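# Lift the ball off its ring using both hands

## Task

Grip the ball between the two hands, raise it so it sits three finger-widths or more above the ring it rests on, and keep it motionless in the air, touching nothing else, at the end; the attempt fails if any motor of either hand still shows moving in hand_stopped_by at that point.

## Robot and tools

Robot: a humanoid upper body on a stand behind the table's -x edge, with two arms, left_arm (the robot's left, +y side) and right_arm (-y side). Each arm ends in a five-finger hand: right_arm has a right hand, left_arm a mirrored left hand. Reference images of the left hand can be viewed with show_instructions.

Scene frame: metres, z = 0 on the table top, +z up, +x across the table away from the robot; the table's near edge is at x = 0.18. The shoulders sit about 0.28 m above the pelvis, 0.06 m toward +x and 0.10 m to either side; a hand point cannot get farther than 0.62 m from its shoulder. Printed positions can be a little off, more so at long reach.

Hand point frame: a point 0.05 m in front of the palm, where thumb and index meet in a pinch. +z runs along the straightened fingers, +y comes out of the palm, +x crosses the palm toward the little finger on the right hand and toward the thumb on the left hand. Fingers extend 0.06 to 0.07 m past the point. A wrist bracket on the little-finger side juts 0.03 m beyond the point along +y and can collide.

ROW layout (used by both motion tools): one flat list of 28 numbers in [-1, 1] covering both arms, left first. For each arm: dx, dy, dz, rx, ry, rz, then little, ring, middle, index, thumb_bend, thumb_turn, force_limit, speed. Optionally 14 extra numbers in 0..1 follow: stiffness scales for left_arm's 7 joints then right_arm's 7.
- dx..rz are an offset, not a pose: a displacement in the hand point's own axes from the hand point's measured pose when the action began (for a call's first action, the last pose reported in this scene). 1.0 = 0.6 m or 180 degrees; rx, ry, rz form a single rotation vector. Each row in an action is measured from that same start, not chained.
- Finger values are targets: +1 straight/open, -1 fully curled. thumb_bend +1 straight, -1 bent. thumb_turn +1 beside the palm, -1 across in front of it. A pinch is roughly index -0.22, thumb_bend -0.75, thumb_turn -0.57. With the thumb turned fully in front, a hand can wrap an object 0.035 to 0.08 m wide.
- force_limit maps -1..+1 to roughly 0..10 N at the fingertip (0..15 N for the two thumb motors); it only stops closing motion. speed maps -1..+1 from near zero to full (full travel in 0.6 s). Close at speed -0.9 or below for a soft grip.
- There is no 'no change' value for hand numbers: repeat the last eight sent to that hand, or, if none yet, its hand_measured six plus hand_force_limit and hand_speed.

execute_actions(actions): a list of actions; each action is up to 15 rows, one per 1/30 s step; short tables repeat their last row to fill 15 steps. An empty list just returns state and images. Per step the commanded pose is clipped to within 70 mm and 16 degrees of the measured pose, so far targets need several actions.

move(target, speed, blocking): target is one 28-number row as above, offsets from the last reported pose. Both hand points travel straight toward their targets, ending together, 0.5 to 10 s. speed in m/s, 0.002 to 0.5 (default 0.25); turning up to twice that in rad/s. Moves do not avoid obstacles or the other arm, and faster or deeper contacts press harder. blocking=false returns after 0.5 s; then use wait(0) to check, or stop, before sending other motion.

wait(seconds): 0 to 10, robot holds its last command. stop(): brakes a running move. zoom_image(camera, region): region [x0, y0, x1, y1] in pixels, at most 504 x 504, from cam_head or cam_high (896x504) or cam_left_wrist or cam_right_wrist (504x504). finished_scene(scene): ends the scene with that number; irreversible.

Results: a state line per arm with end_effector_position (m) and end_effector_quat_wxyz in the scene frame; 'Hand target' lines show where the controller now drives each hand point; 'pose unreachable' means a clearance check altered or blocked that arm's command; HELD marks steps where an arm's row was held back. Moves add a 'move:' line with an ending (done, off_target, moving, held, fault) and limits (paced = pose clipped; held = steps blocked, after which the arm may speed up). Hand readings list six values in motor order: hand_measured (position on the target scale), hand_stopped_by (moving, target, force, stalled, fault), hand_load_n (fingertip load, positive when pushed open). A dropped grip shows as loads near 0. To hold a grip, resend identical numbers; to squeeze, raise force_limit and send a more-closed target; to loosen, send a more-open one.

Avoid: arms or any hand parts striking or pressing each other hard; knocking objects off the table; dropping or slipping the ball; contact torques over joint limits (22.2 N m, wrist pitch and yaw 4.45 N m), which freeze the arm for 10 s; long heavy holds that overheat motors (warning at 90 °C, arm drops at 120 °C). Loose objects may get small external pushes. Before finishing, confirm every hand motor reads target, force or stalled, not moving.

Each tool is called after ">>>" as name(argument=value, ...), one argument or row to a line, values as JSON.

Reference images:

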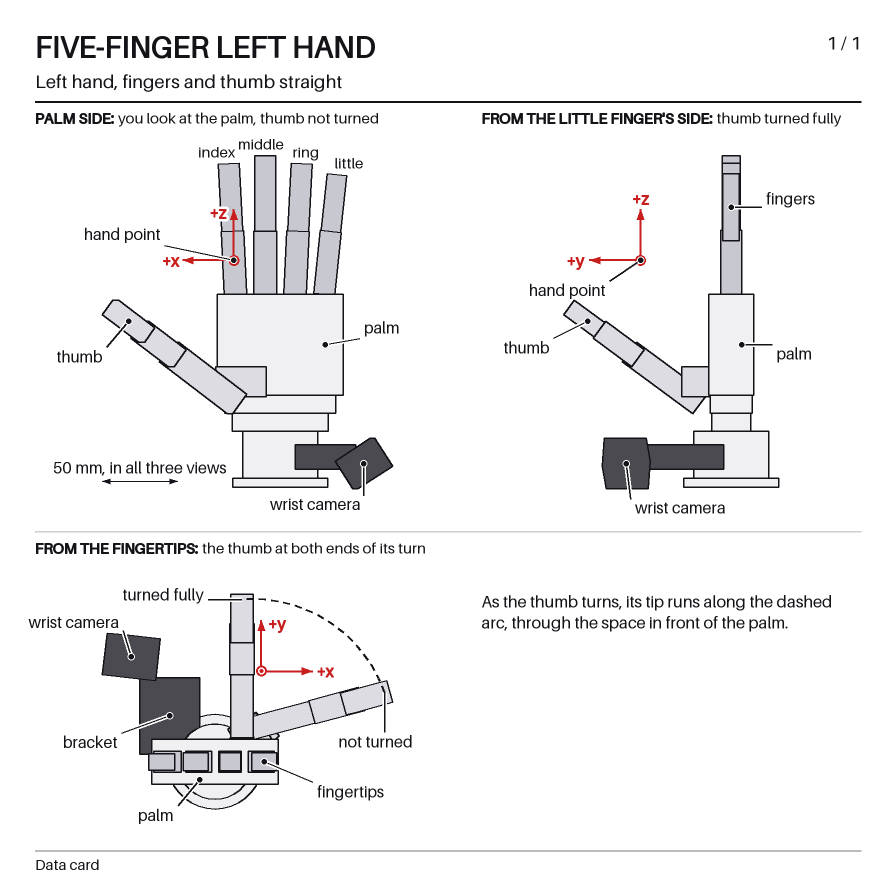

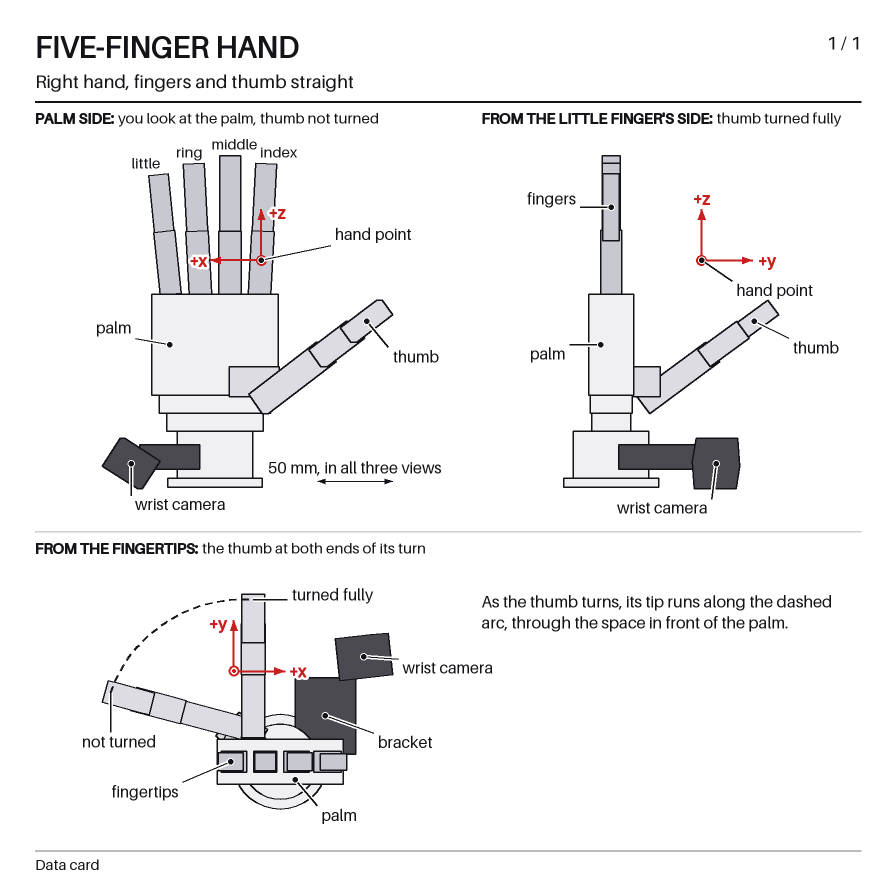

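## Session

>>> execute_actions(
  actions=[],
)

Scene clock: 0.00 s.
left_arm: end_effector_position=(+0.1178, +0.1168, +0.4507) hand_measured=(+1.000, +1.000, +1.000, +1.000, +1.000, +1.000) hand_load_n=(+0.0, +0.0, +0.0, +0.0, +0.0, +0.0) hand_stopped_by=(target, target, target, target, target, target) hand_force_limit=0.00 hand_speed=-0.80 end_effector_quat_wxyz=(-0.027, +0.069, -0.218, +0.973) | right_arm: end_effector_position=(+0.1536, -0.0906, +0.4452) hand_measured=(+1.000, +1.000, +1.000, +1.000, +1.000, +1.000) hand_load_n=(+0.0, +0.0, +0.0, +0.0, +0.0, +0.0) hand_stopped_by=(target, target, target, target, target, target) hand_force_limit=0.00 hand_speed=-0.80 end_effector_quat_wxyz=(+0.969, -0.119, +0.040, +0.213)
Joint positions: left_arm=[-0.025  0.598  0.256 -0.654 -0.529 -1.002 -0.272] | right_arm=[-0.02  -0.396 -0.127 -0.641  0.596 -1.032  0.365]
Joint velocities: left_arm=[-0.015  0.    -0.015 -0.002  0.002  0.     0.   ] | right_arm=[ 0.021 -0.009 -0.009  0.005  0.003  0.     0.   ]
Motor temperatures (°C, as the motors report them): left_arm=[43 39 40 36 40 27 30] | right_arm=[40 37 40 37 39 29 31]
Hand target (left_arm): +0.118, +0.117, +0.451; -0.027, +0.069, -0.218, +0.973
Hand target (right_arm): +0.154, -0.091, +0.445; +0.969, -0.119, +0.040, +0.213
Joint stiffness scale: left_arm=[1. 1. 1. 1. 1. 1. 1.] | right_arm=[1. 1. 1. 1. 1. 1. 1.]

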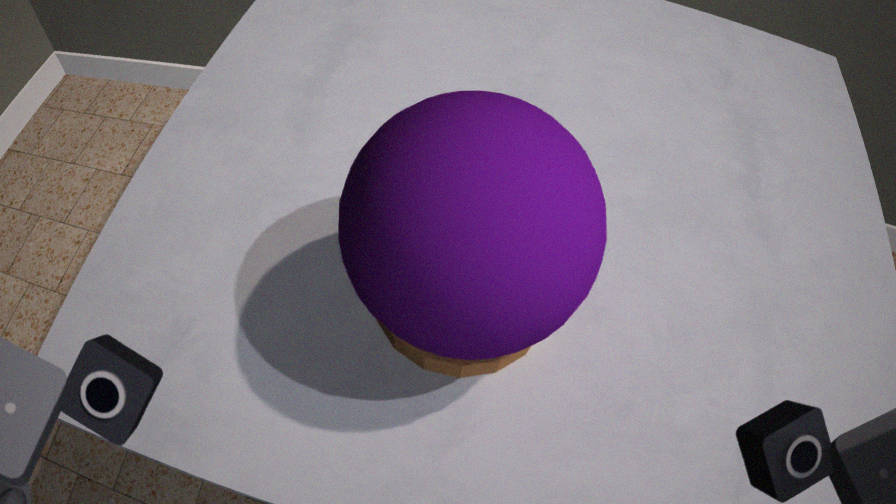

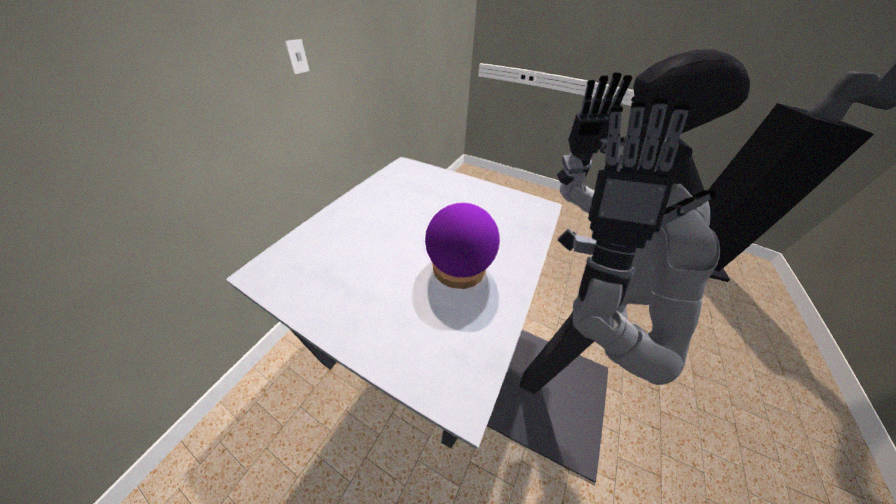

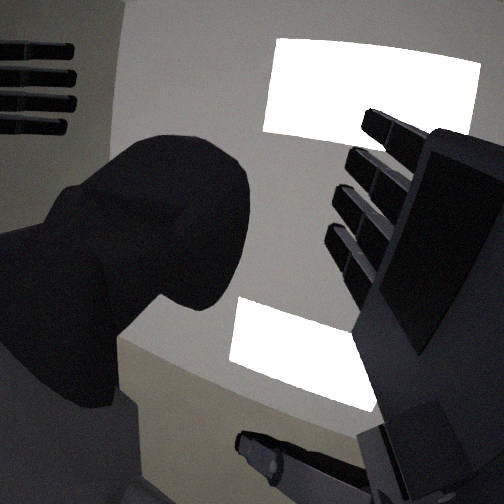

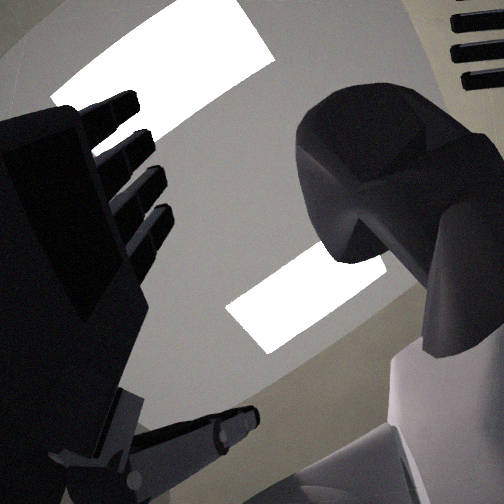

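>>> move(
  target=[-0.417,-0.042,-0.393,0.094,-0.446,-0.121,1,1,1,1,1,1,0,-0.8,0.227,-0.235,-0.409,0.166,0.463,-0.047,1,1,1,1,1,1,0,-0.8],
)

Scene clock: 16.07 s.
left_arm: end_effector_position=(+0.3313, +0.2697, +0.2231) hand_measured=(+1.000, +1.000, +1.000, +1.000, +1.000, +1.000) hand_load_n=(+0.0, +0.0, +0.0, +0.0, +0.0, +0.0) hand_stopped_by=(target, target, target, target, target, target) hand_force_limit=0.00 hand_speed=-0.80 end_effector_quat_wxyz=(-0.027, +0.703, -0.003, +0.710) | right_arm: end_effector_position=(+0.3308, -0.2278, +0.2230) hand_measured=(+1.000, +1.000, +1.000, +1.000, +1.000, +1.000) hand_load_n=(+0.0, +0.0, +0.0, +0.0, +0.0, +0.0) hand_stopped_by=(target, target, target, target, target, target) hand_force_limit=0.00 hand_speed=-0.80 end_effector_quat_wxyz=(+0.713, +0.006, +0.701, -0.009)
Joint positions: left_arm=[ 0.108  0.817  0.066 -0.084 -0.797 -0.269 -0.16 ] | right_arm=[ 0.472 -0.245 -0.633 -0.385  0.608 -0.104  0.368]
Joint velocities: left_arm=[ 0.003  0.003  0.003  0.    -0.002  0.007  0.   ] | right_arm=[ 0.012 -0.003  0.002  0.002  0.002  0.003 -0.001]
Motor temperatures (°C, as the motors report them): left_arm=[44 40 40 36 40 28 30] | right_arm=[40 38 40 37 39 29 31]
Hand target (left_arm): +0.332, +0.270, +0.223; -0.026, +0.704, -0.001, +0.710
Hand target (right_arm): +0.331, -0.228, +0.223; +0.712, +0.004, +0.702, -0.012
Off the commanded pose (left_arm): 0.011 m, 3 deg.
Off the commanded pose (right_arm): 0.008 m, 2 deg.
Joint stiffness scale: left_arm=[1. 1. 1. 1. 1. 1. 1.] | right_arm=[1. 1. 1. 1. 1. 1. 1.]
joint sent to its limit (right arm) — the command would take joint 1 (shoulder pitch) past its upper limit, so that joint was sent only as far as its limit.
move: off_target (left_arm, right_arm)

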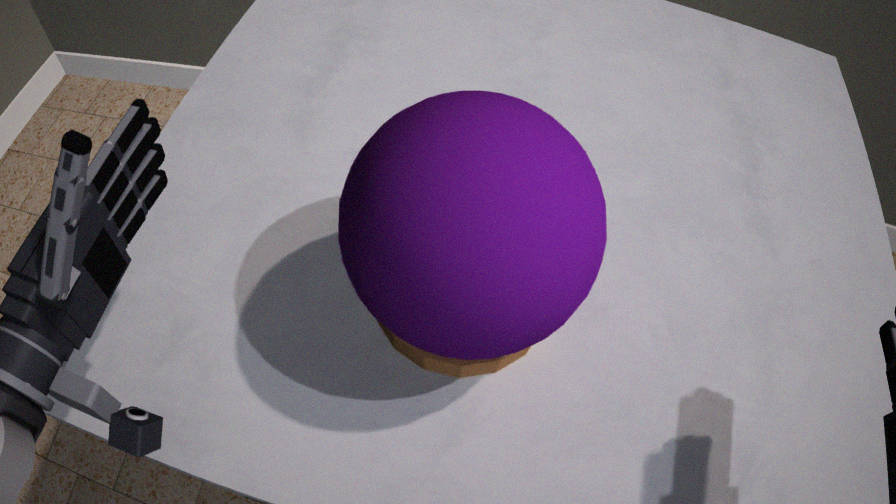

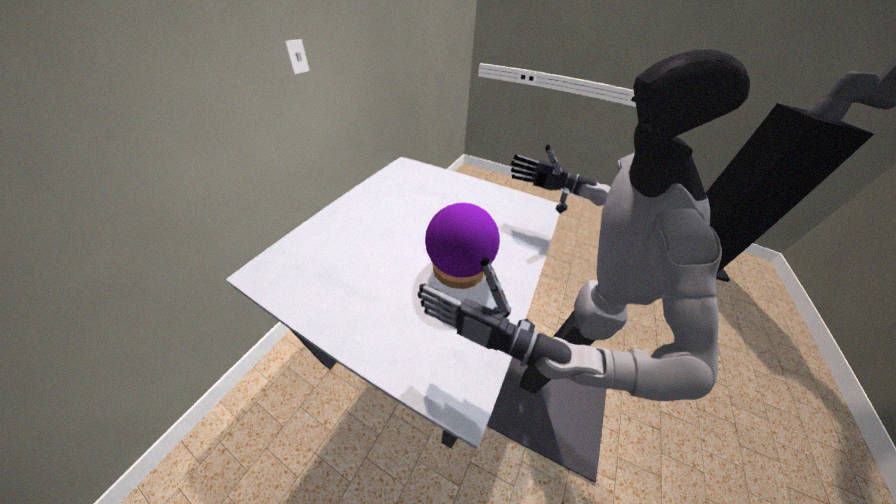

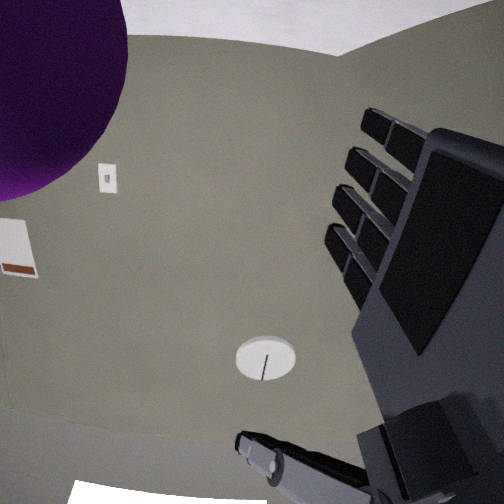

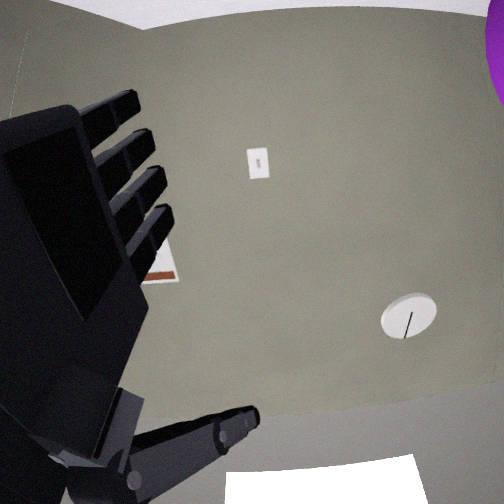

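>>> move(
  target=[-0.13,0.07,0.15,0,0,0,1,1,1,1,1,1,0,-0.8,0.13,0.28,0.15,0,0,0,1,1,1,1,1,1,0,-0.8],
  speed=0.15,
)

Scene clock: 23.87 s.
left_arm: end_effector_position=(+0.4186, +0.2343, +0.1396) hand_measured=(+1.000, +1.000, +1.000, +1.000, +1.000, +1.000) hand_load_n=(+0.0, +0.0, +0.0, +0.0, +0.0, +0.0) hand_stopped_by=(target, target, target, target, target, target) hand_force_limit=0.00 hand_speed=-0.80 end_effector_quat_wxyz=(-0.030, +0.706, +0.005, +0.707) | right_arm: end_effector_position=(+0.4212, -0.0568, +0.1414) hand_measured=(+1.000, +1.000, +1.000, +1.000, +1.000, +1.000) hand_load_n=(+0.0, +0.0, +0.0, +0.0, +0.0, +0.0) hand_stopped_by=(target, target, target, target, target, target) hand_force_limit=0.00 hand_speed=-0.80 end_effector_quat_wxyz=(+0.708, +0.004, +0.706, -0.006)
Joint positions: left_arm=[-0.468  0.432 -0.145  0.76  -0.504 -0.551 -0.222] | right_arm=[-0.048  0.005 -0.042  0.081 -0.017 -0.292 -0.178]
Joint velocities: left_arm=[-0.018 -0.003 -0.006  0.003  0.    -0.007 -0.001] | right_arm=[-0.009  0.003  0.    -0.003 -0.002 -0.001 -0.001]
Motor temperatures (°C, as the motors report them): left_arm=[44 40 41 36 40 28 30] | right_arm=[40 38 40 38 39 29 31]
Hand target (left_arm): +0.419, +0.233, +0.141; -0.029, +0.705, +0.004, +0.708
Hand target (right_arm): +0.421, -0.057, +0.141; +0.709, +0.003, +0.705, -0.008
Off the commanded pose (left_arm): 0.007 m, 1 deg.
Off the commanded pose (right_arm): 0.008 m, 1 deg.
Joint stiffness scale: left_arm=[1. 1. 1. 1. 1. 1. 1.] | right_arm=[1. 1. 1. 1. 1. 1. 1.]
move: off_target (left_arm, right_arm)

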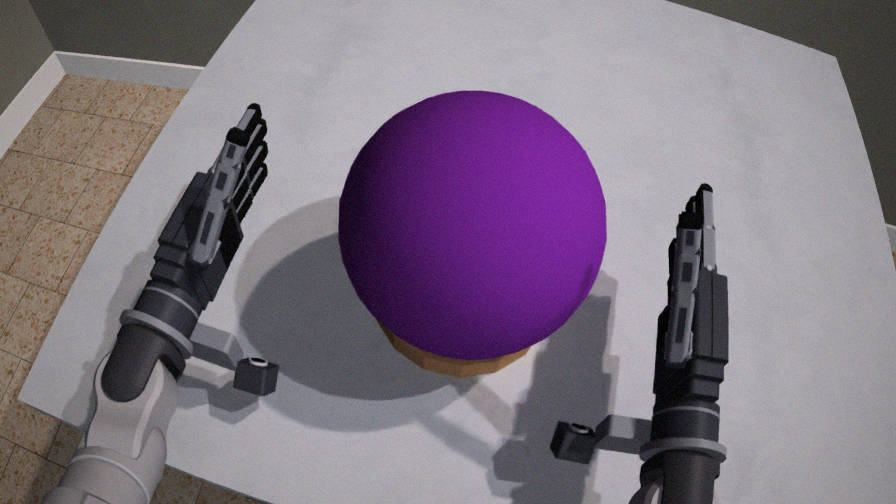

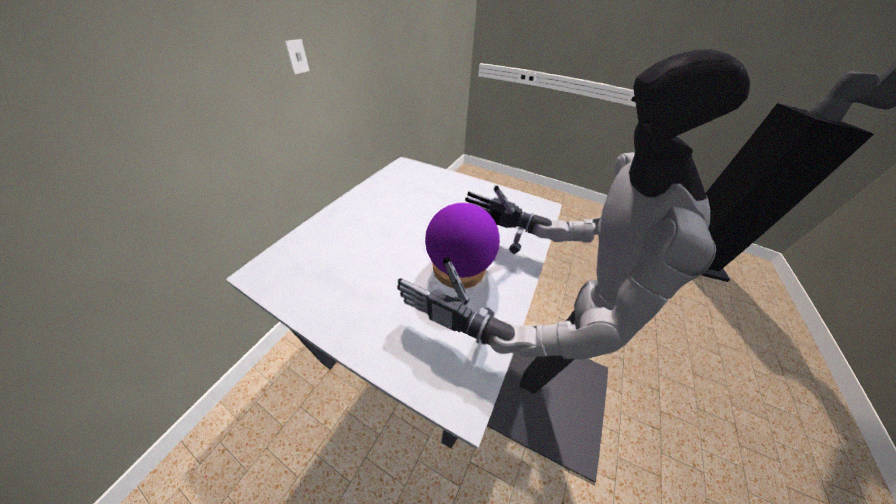

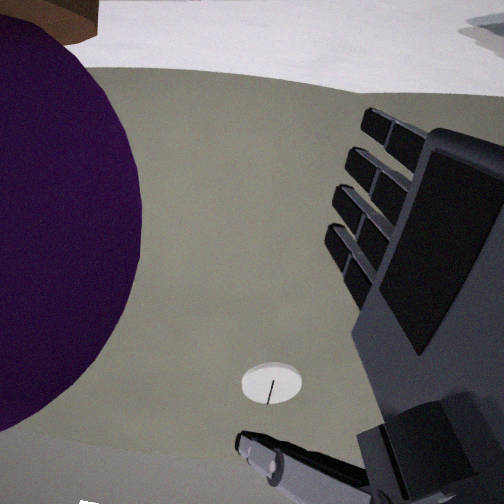

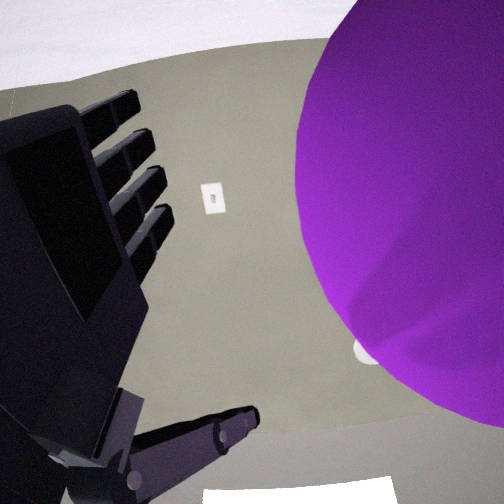

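>>> move(
  target=[0,0.14,0.045,0,0,-0.07,1,1,1,1,1,1,0,-0.8,0,0.11,0.04,0,0,0.07,1,1,1,1,1,1,0,-0.8],
  speed=0.08,
)

Scene clock: 30.97 s.
left_arm: end_effector_position=(+0.4446, +0.1517, +0.1300) hand_measured=(+1.000, +1.000, +1.000, +1.000, +1.000, +1.000) hand_load_n=(+0.0, +0.0, +0.0, +0.0, +0.0, +0.0) hand_stopped_by=(target, target, target, target, target, target) hand_force_limit=0.00 hand_speed=-0.80 end_effector_quat_wxyz=(+0.047, +0.708, +0.087, +0.699) | right_arm: end_effector_position=(+0.4453, +0.0012, +0.1409) hand_measured=(+1.000, +1.000, +1.000, +1.000, +1.000, +1.000) hand_load_n=(+0.0, +0.0, +0.0, +0.0, +0.0, +0.0) hand_stopped_by=(target, target, target, target, target, target) hand_force_limit=0.00 hand_speed=-0.80 end_effector_quat_wxyz=(+0.705, +0.088, +0.701, +0.062)
Joint positions: left_arm=[-0.546  0.153 -0.226  0.819 -0.484 -0.552 -0.064] | right_arm=[-0.322 -0.001  0.261  0.483  0.199 -0.531 -0.482]
Joint velocities: left_arm=[-0.014 -0.002  0.003  0.011 -0.002 -0.002  0.   ] | right_arm=[-0.002  0.     0.003  0.002  0.    -0.012 -0.001]
Motor temperatures (°C, as the motors report them): left_arm=[45 40 41 36 40 29 30] | right_arm=[40 38 40 38 39 30 31]
Hand target (left_arm): +0.445, +0.151, +0.131; +0.047, +0.708, +0.084, +0.700
Hand target (right_arm): +0.444, +0.011, +0.141; +0.703, +0.079, +0.703, +0.070
Off the commanded pose (left_arm): 0.008 m, 1 deg.
Off the commanded pose (right_arm): 0.008 m, 1 deg.
Joint stiffness scale: left_arm=[1. 1. 1. 1. 1. 1. 1.] | right_arm=[1. 1. 1. 1. 1. 1. 1.]
joint sent to its limit (right arm) — the command would take joint 2 (shoulder roll) past its upper limit, so that joint was sent only as far as its limit.
move: off_target (left_arm, right_arm)

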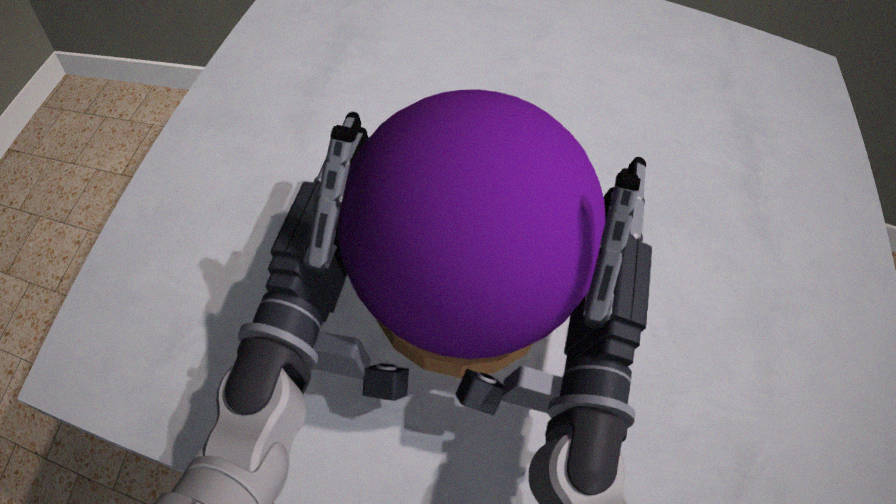

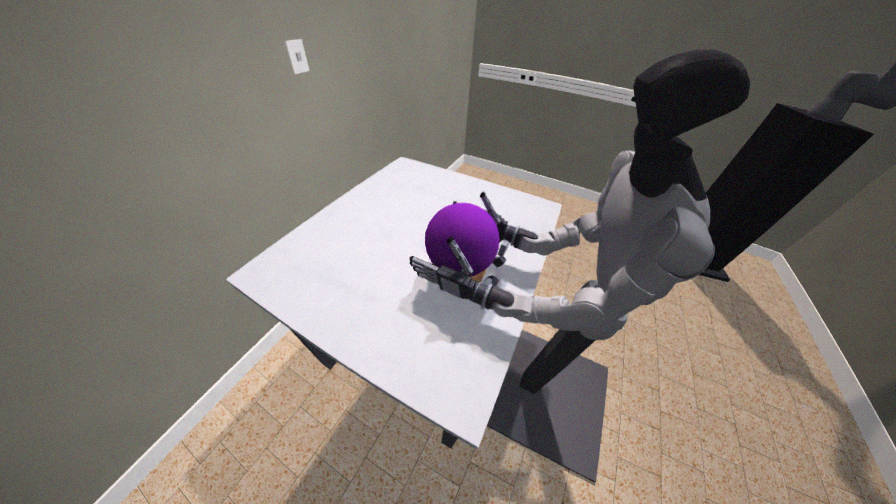

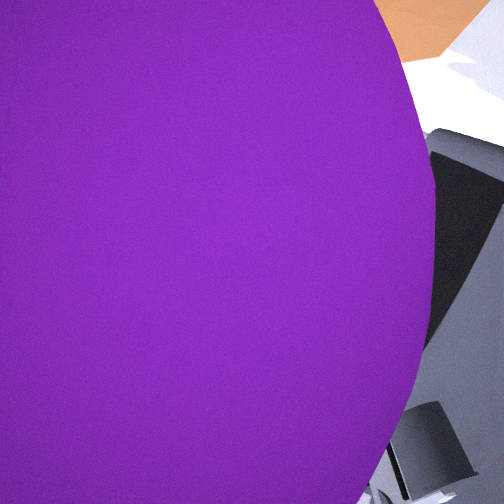

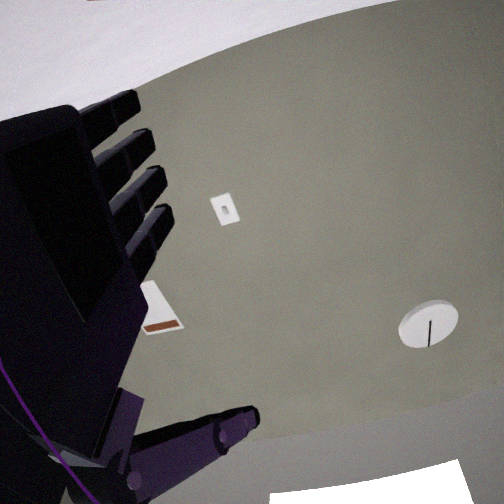

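>>> move(
  target=[0,0.045,-0.02,0,0,0,0.4,0.4,0.4,0.4,1,1,-0.2,-0.5,0,0.045,-0.03,0,0,0,0.4,0.4,0.4,0.4,1,1,-0.2,-0.5],
  speed=0.03,
)

>>> move(
  target=[0.18,0.07,0,0,0,0,0.4,0.4,0.4,0.4,1,1,-0.2,-0.5,-0.18,0.06,0,0,0,0,0.4,0.4,0.4,0.4,1,1,-0.2,-0.5],
  speed=0.05,
)

Scene clock: 36.53 s.
left_arm: end_effector_position=(+0.4334, +0.1547, +0.1312) hand_measured=(+0.400, +0.400, +0.448, +0.400, +1.000, +1.000) hand_load_n=(+0.0, +1.5, +0.0, +0.5, +0.0, +0.0) hand_stopped_by=(target, target, force, target, target, target) hand_force_limit=-0.20 hand_speed=-0.50 end_effector_quat_wxyz=(+0.019, +0.709, +0.112, +0.696) | right_arm: end_effector_position=(+0.4345, -0.0021, +0.1395) hand_measured=(+0.400, +0.400, +0.400, +0.400, +1.000, +1.000) hand_load_n=(+0.0, +2.5, +2.0, +0.0, +0.0, +0.0) hand_stopped_by=(target, target, target, target, target, target) hand_force_limit=-0.20 hand_speed=-0.50 end_effector_quat_wxyz=(+0.702, +0.116, +0.702, +0.028)
Joint positions: left_arm=[-0.443  0.172 -0.294  0.627 -0.464 -0.499  0.108] | right_arm=[-0.297 -0.026  0.393  0.437  0.196 -0.534 -0.699]
Joint velocities: left_arm=[ 0.002  0.034 -0.029 -0.023  0.003  0.     0.028] | right_arm=[ 0.002 -0.046  0.081 -0.017  0.023 -0.012 -0.062]
Motor temperatures (°C, as the motors report them): left_arm=[45 40 40 37 40 29 30] | right_arm=[41 38 40 38 39 30 31]
Hand target (left_arm): +0.432, +0.125, +0.134; +0.048, +0.709, +0.085, +0.698
Hand target (right_arm): +0.427, +0.027, +0.147; +0.706, +0.087, +0.700, +0.060
Off the commanded pose (left_arm): 0.030 m, 4 deg.
Off the commanded pose (right_arm): 0.032 m, 5 deg.
Joint stiffness scale: left_arm=[1. 1. 1. 1. 1. 1. 1.] | right_arm=[1. 1. 1. 1. 1. 1. 1.]
move: off_target (left_arm, right_arm)

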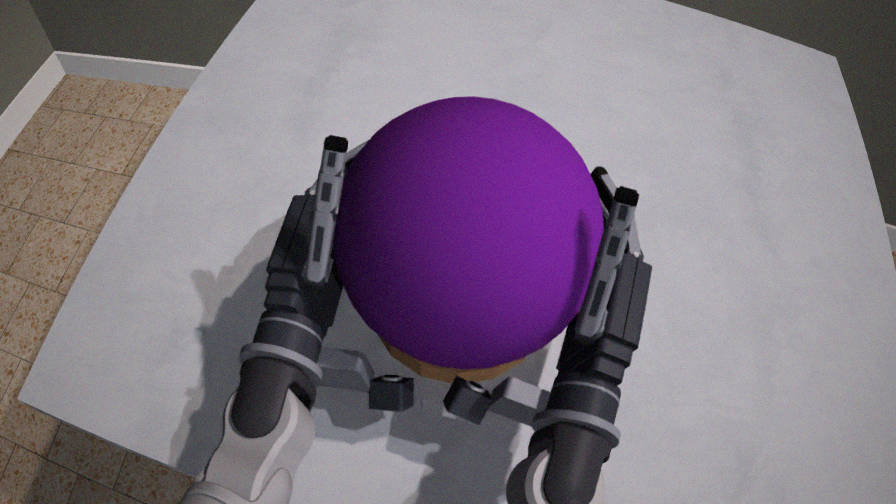

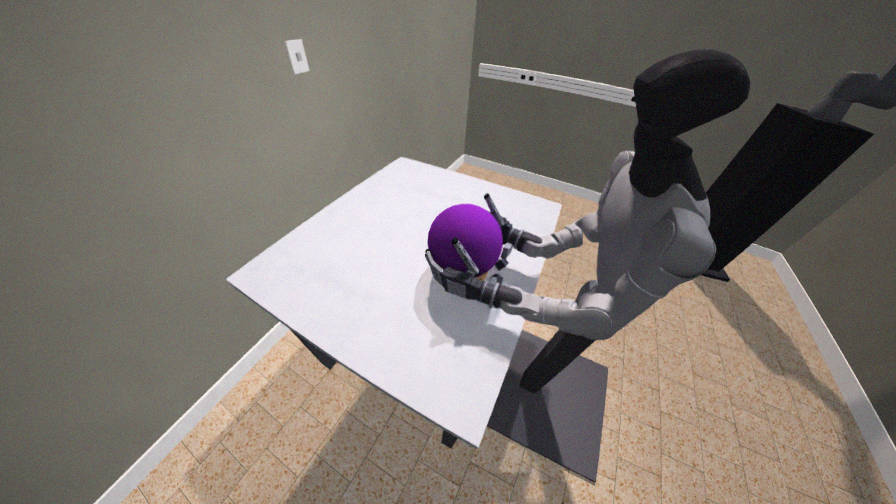

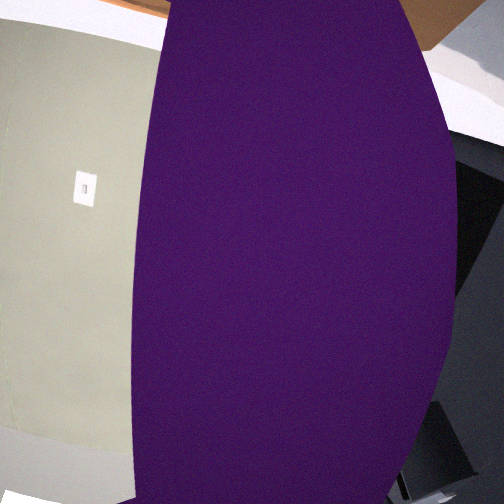

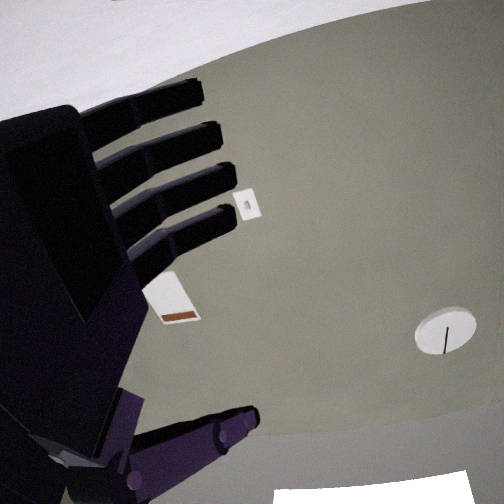

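Scene clock: 39.17 s.
left_arm: end_effector_position=(+0.4405, +0.1493, +0.2454) hand_measured=(+0.400, +0.400, +0.448, +0.400, +1.000, +1.000) hand_load_n=(+0.0, +1.0, +0.0, +0.0, +0.0, +0.0) hand_stopped_by=(target, target, force, target, target, target) hand_force_limit=-0.20 hand_speed=-0.50 end_effector_quat_wxyz=(+0.000, +0.705, +0.126, +0.698) | right_arm: end_effector_position=(+0.4390, -0.0057, +0.2504) hand_measured=(+0.400, +0.402, +0.400, +0.400, +1.000, +1.000) hand_load_n=(+0.0, +4.5, +0.0, +0.0, +0.0, +0.0) hand_stopped_by=(target, target, target, target, target, target) hand_force_limit=-0.20 hand_speed=-0.50 end_effector_quat_wxyz=(+0.704, +0.130, +0.698, +0.001)
Joint positions: left_arm=[-0.431  0.345 -0.29  -0.231 -0.57   0.209  0.512] | right_arm=[-0.32  -0.097  0.414 -0.381  0.224  0.258 -0.947]
Joint velocities: left_arm=[ 0.     0.012 -0.011  0.    -0.002  0.003  0.   ] | right_arm=[ 0.003 -0.005  0.015  0.003  0.005  0.    -0.003]
Motor temperatures (°C, as the motors report them): left_arm=[46 40 40 37 40 29 30] | right_arm=[42 38 40 39 39 30 31]
Hand target (left_arm): +0.439, +0.129, +0.245; +0.026, +0.710, +0.109, +0.695
Hand target (right_arm): +0.435, +0.012, +0.253; +0.703, +0.114, +0.702, +0.029
Off the commanded pose (left_arm): 0.015 m, 3 deg.
Off the commanded pose (right_arm): 0.017 m, 3 deg.
Joint stiffness scale: left_arm=[1. 1. 1. 1. 1. 1. 1.] | right_arm=[1. 1. 1. 1. 1. 1. 1.]
move: off_target (left_arm, right_arm)

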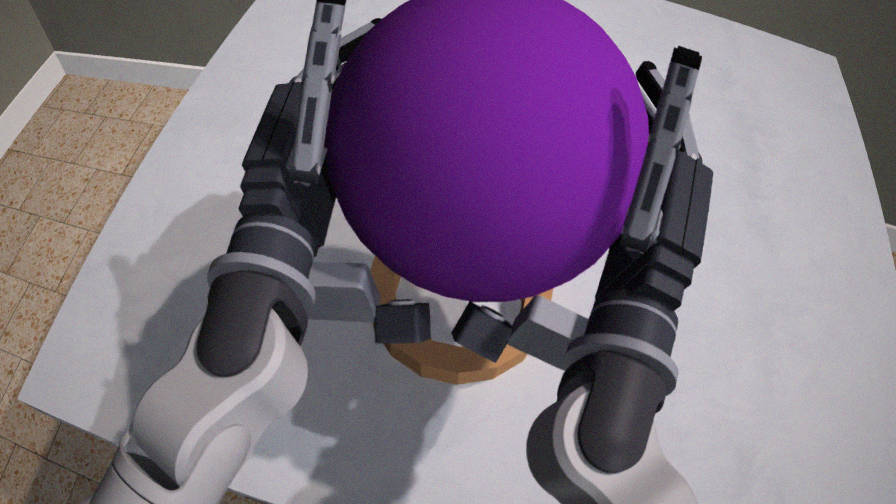

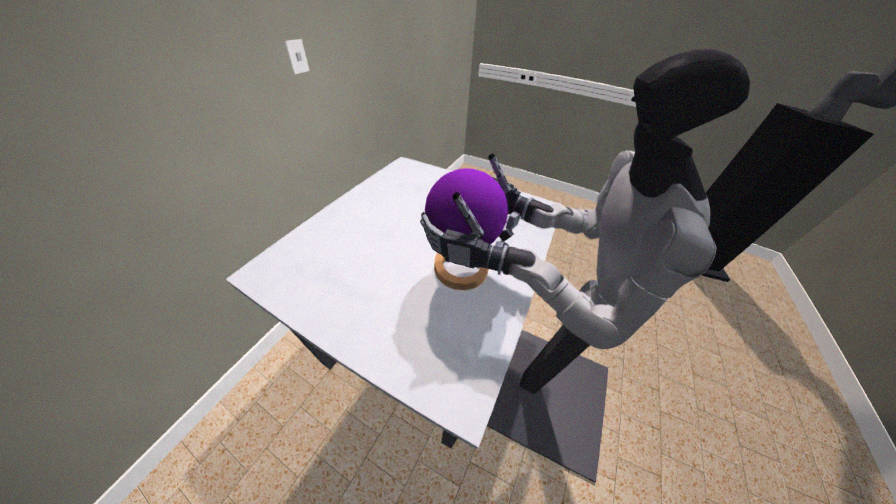

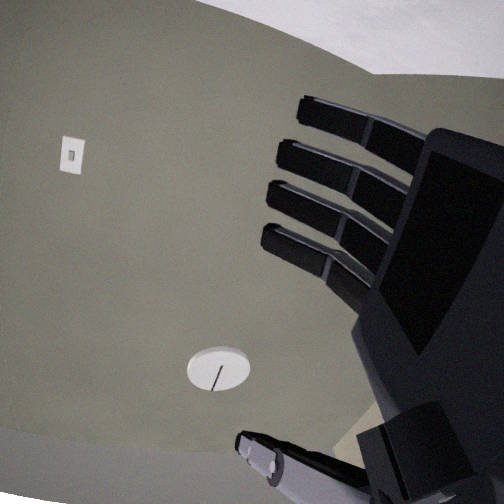

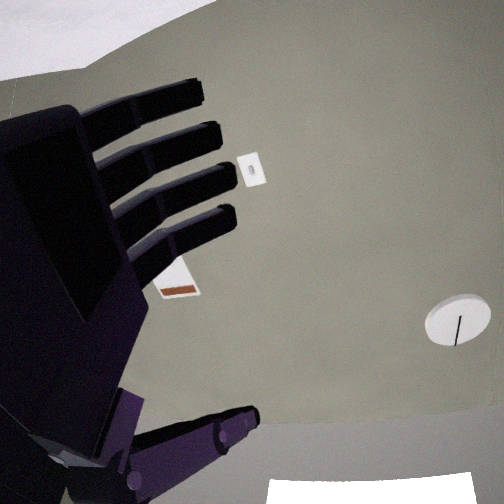

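>>> finished_scene(
  scene=1,
)

The scene is finished: the task was done.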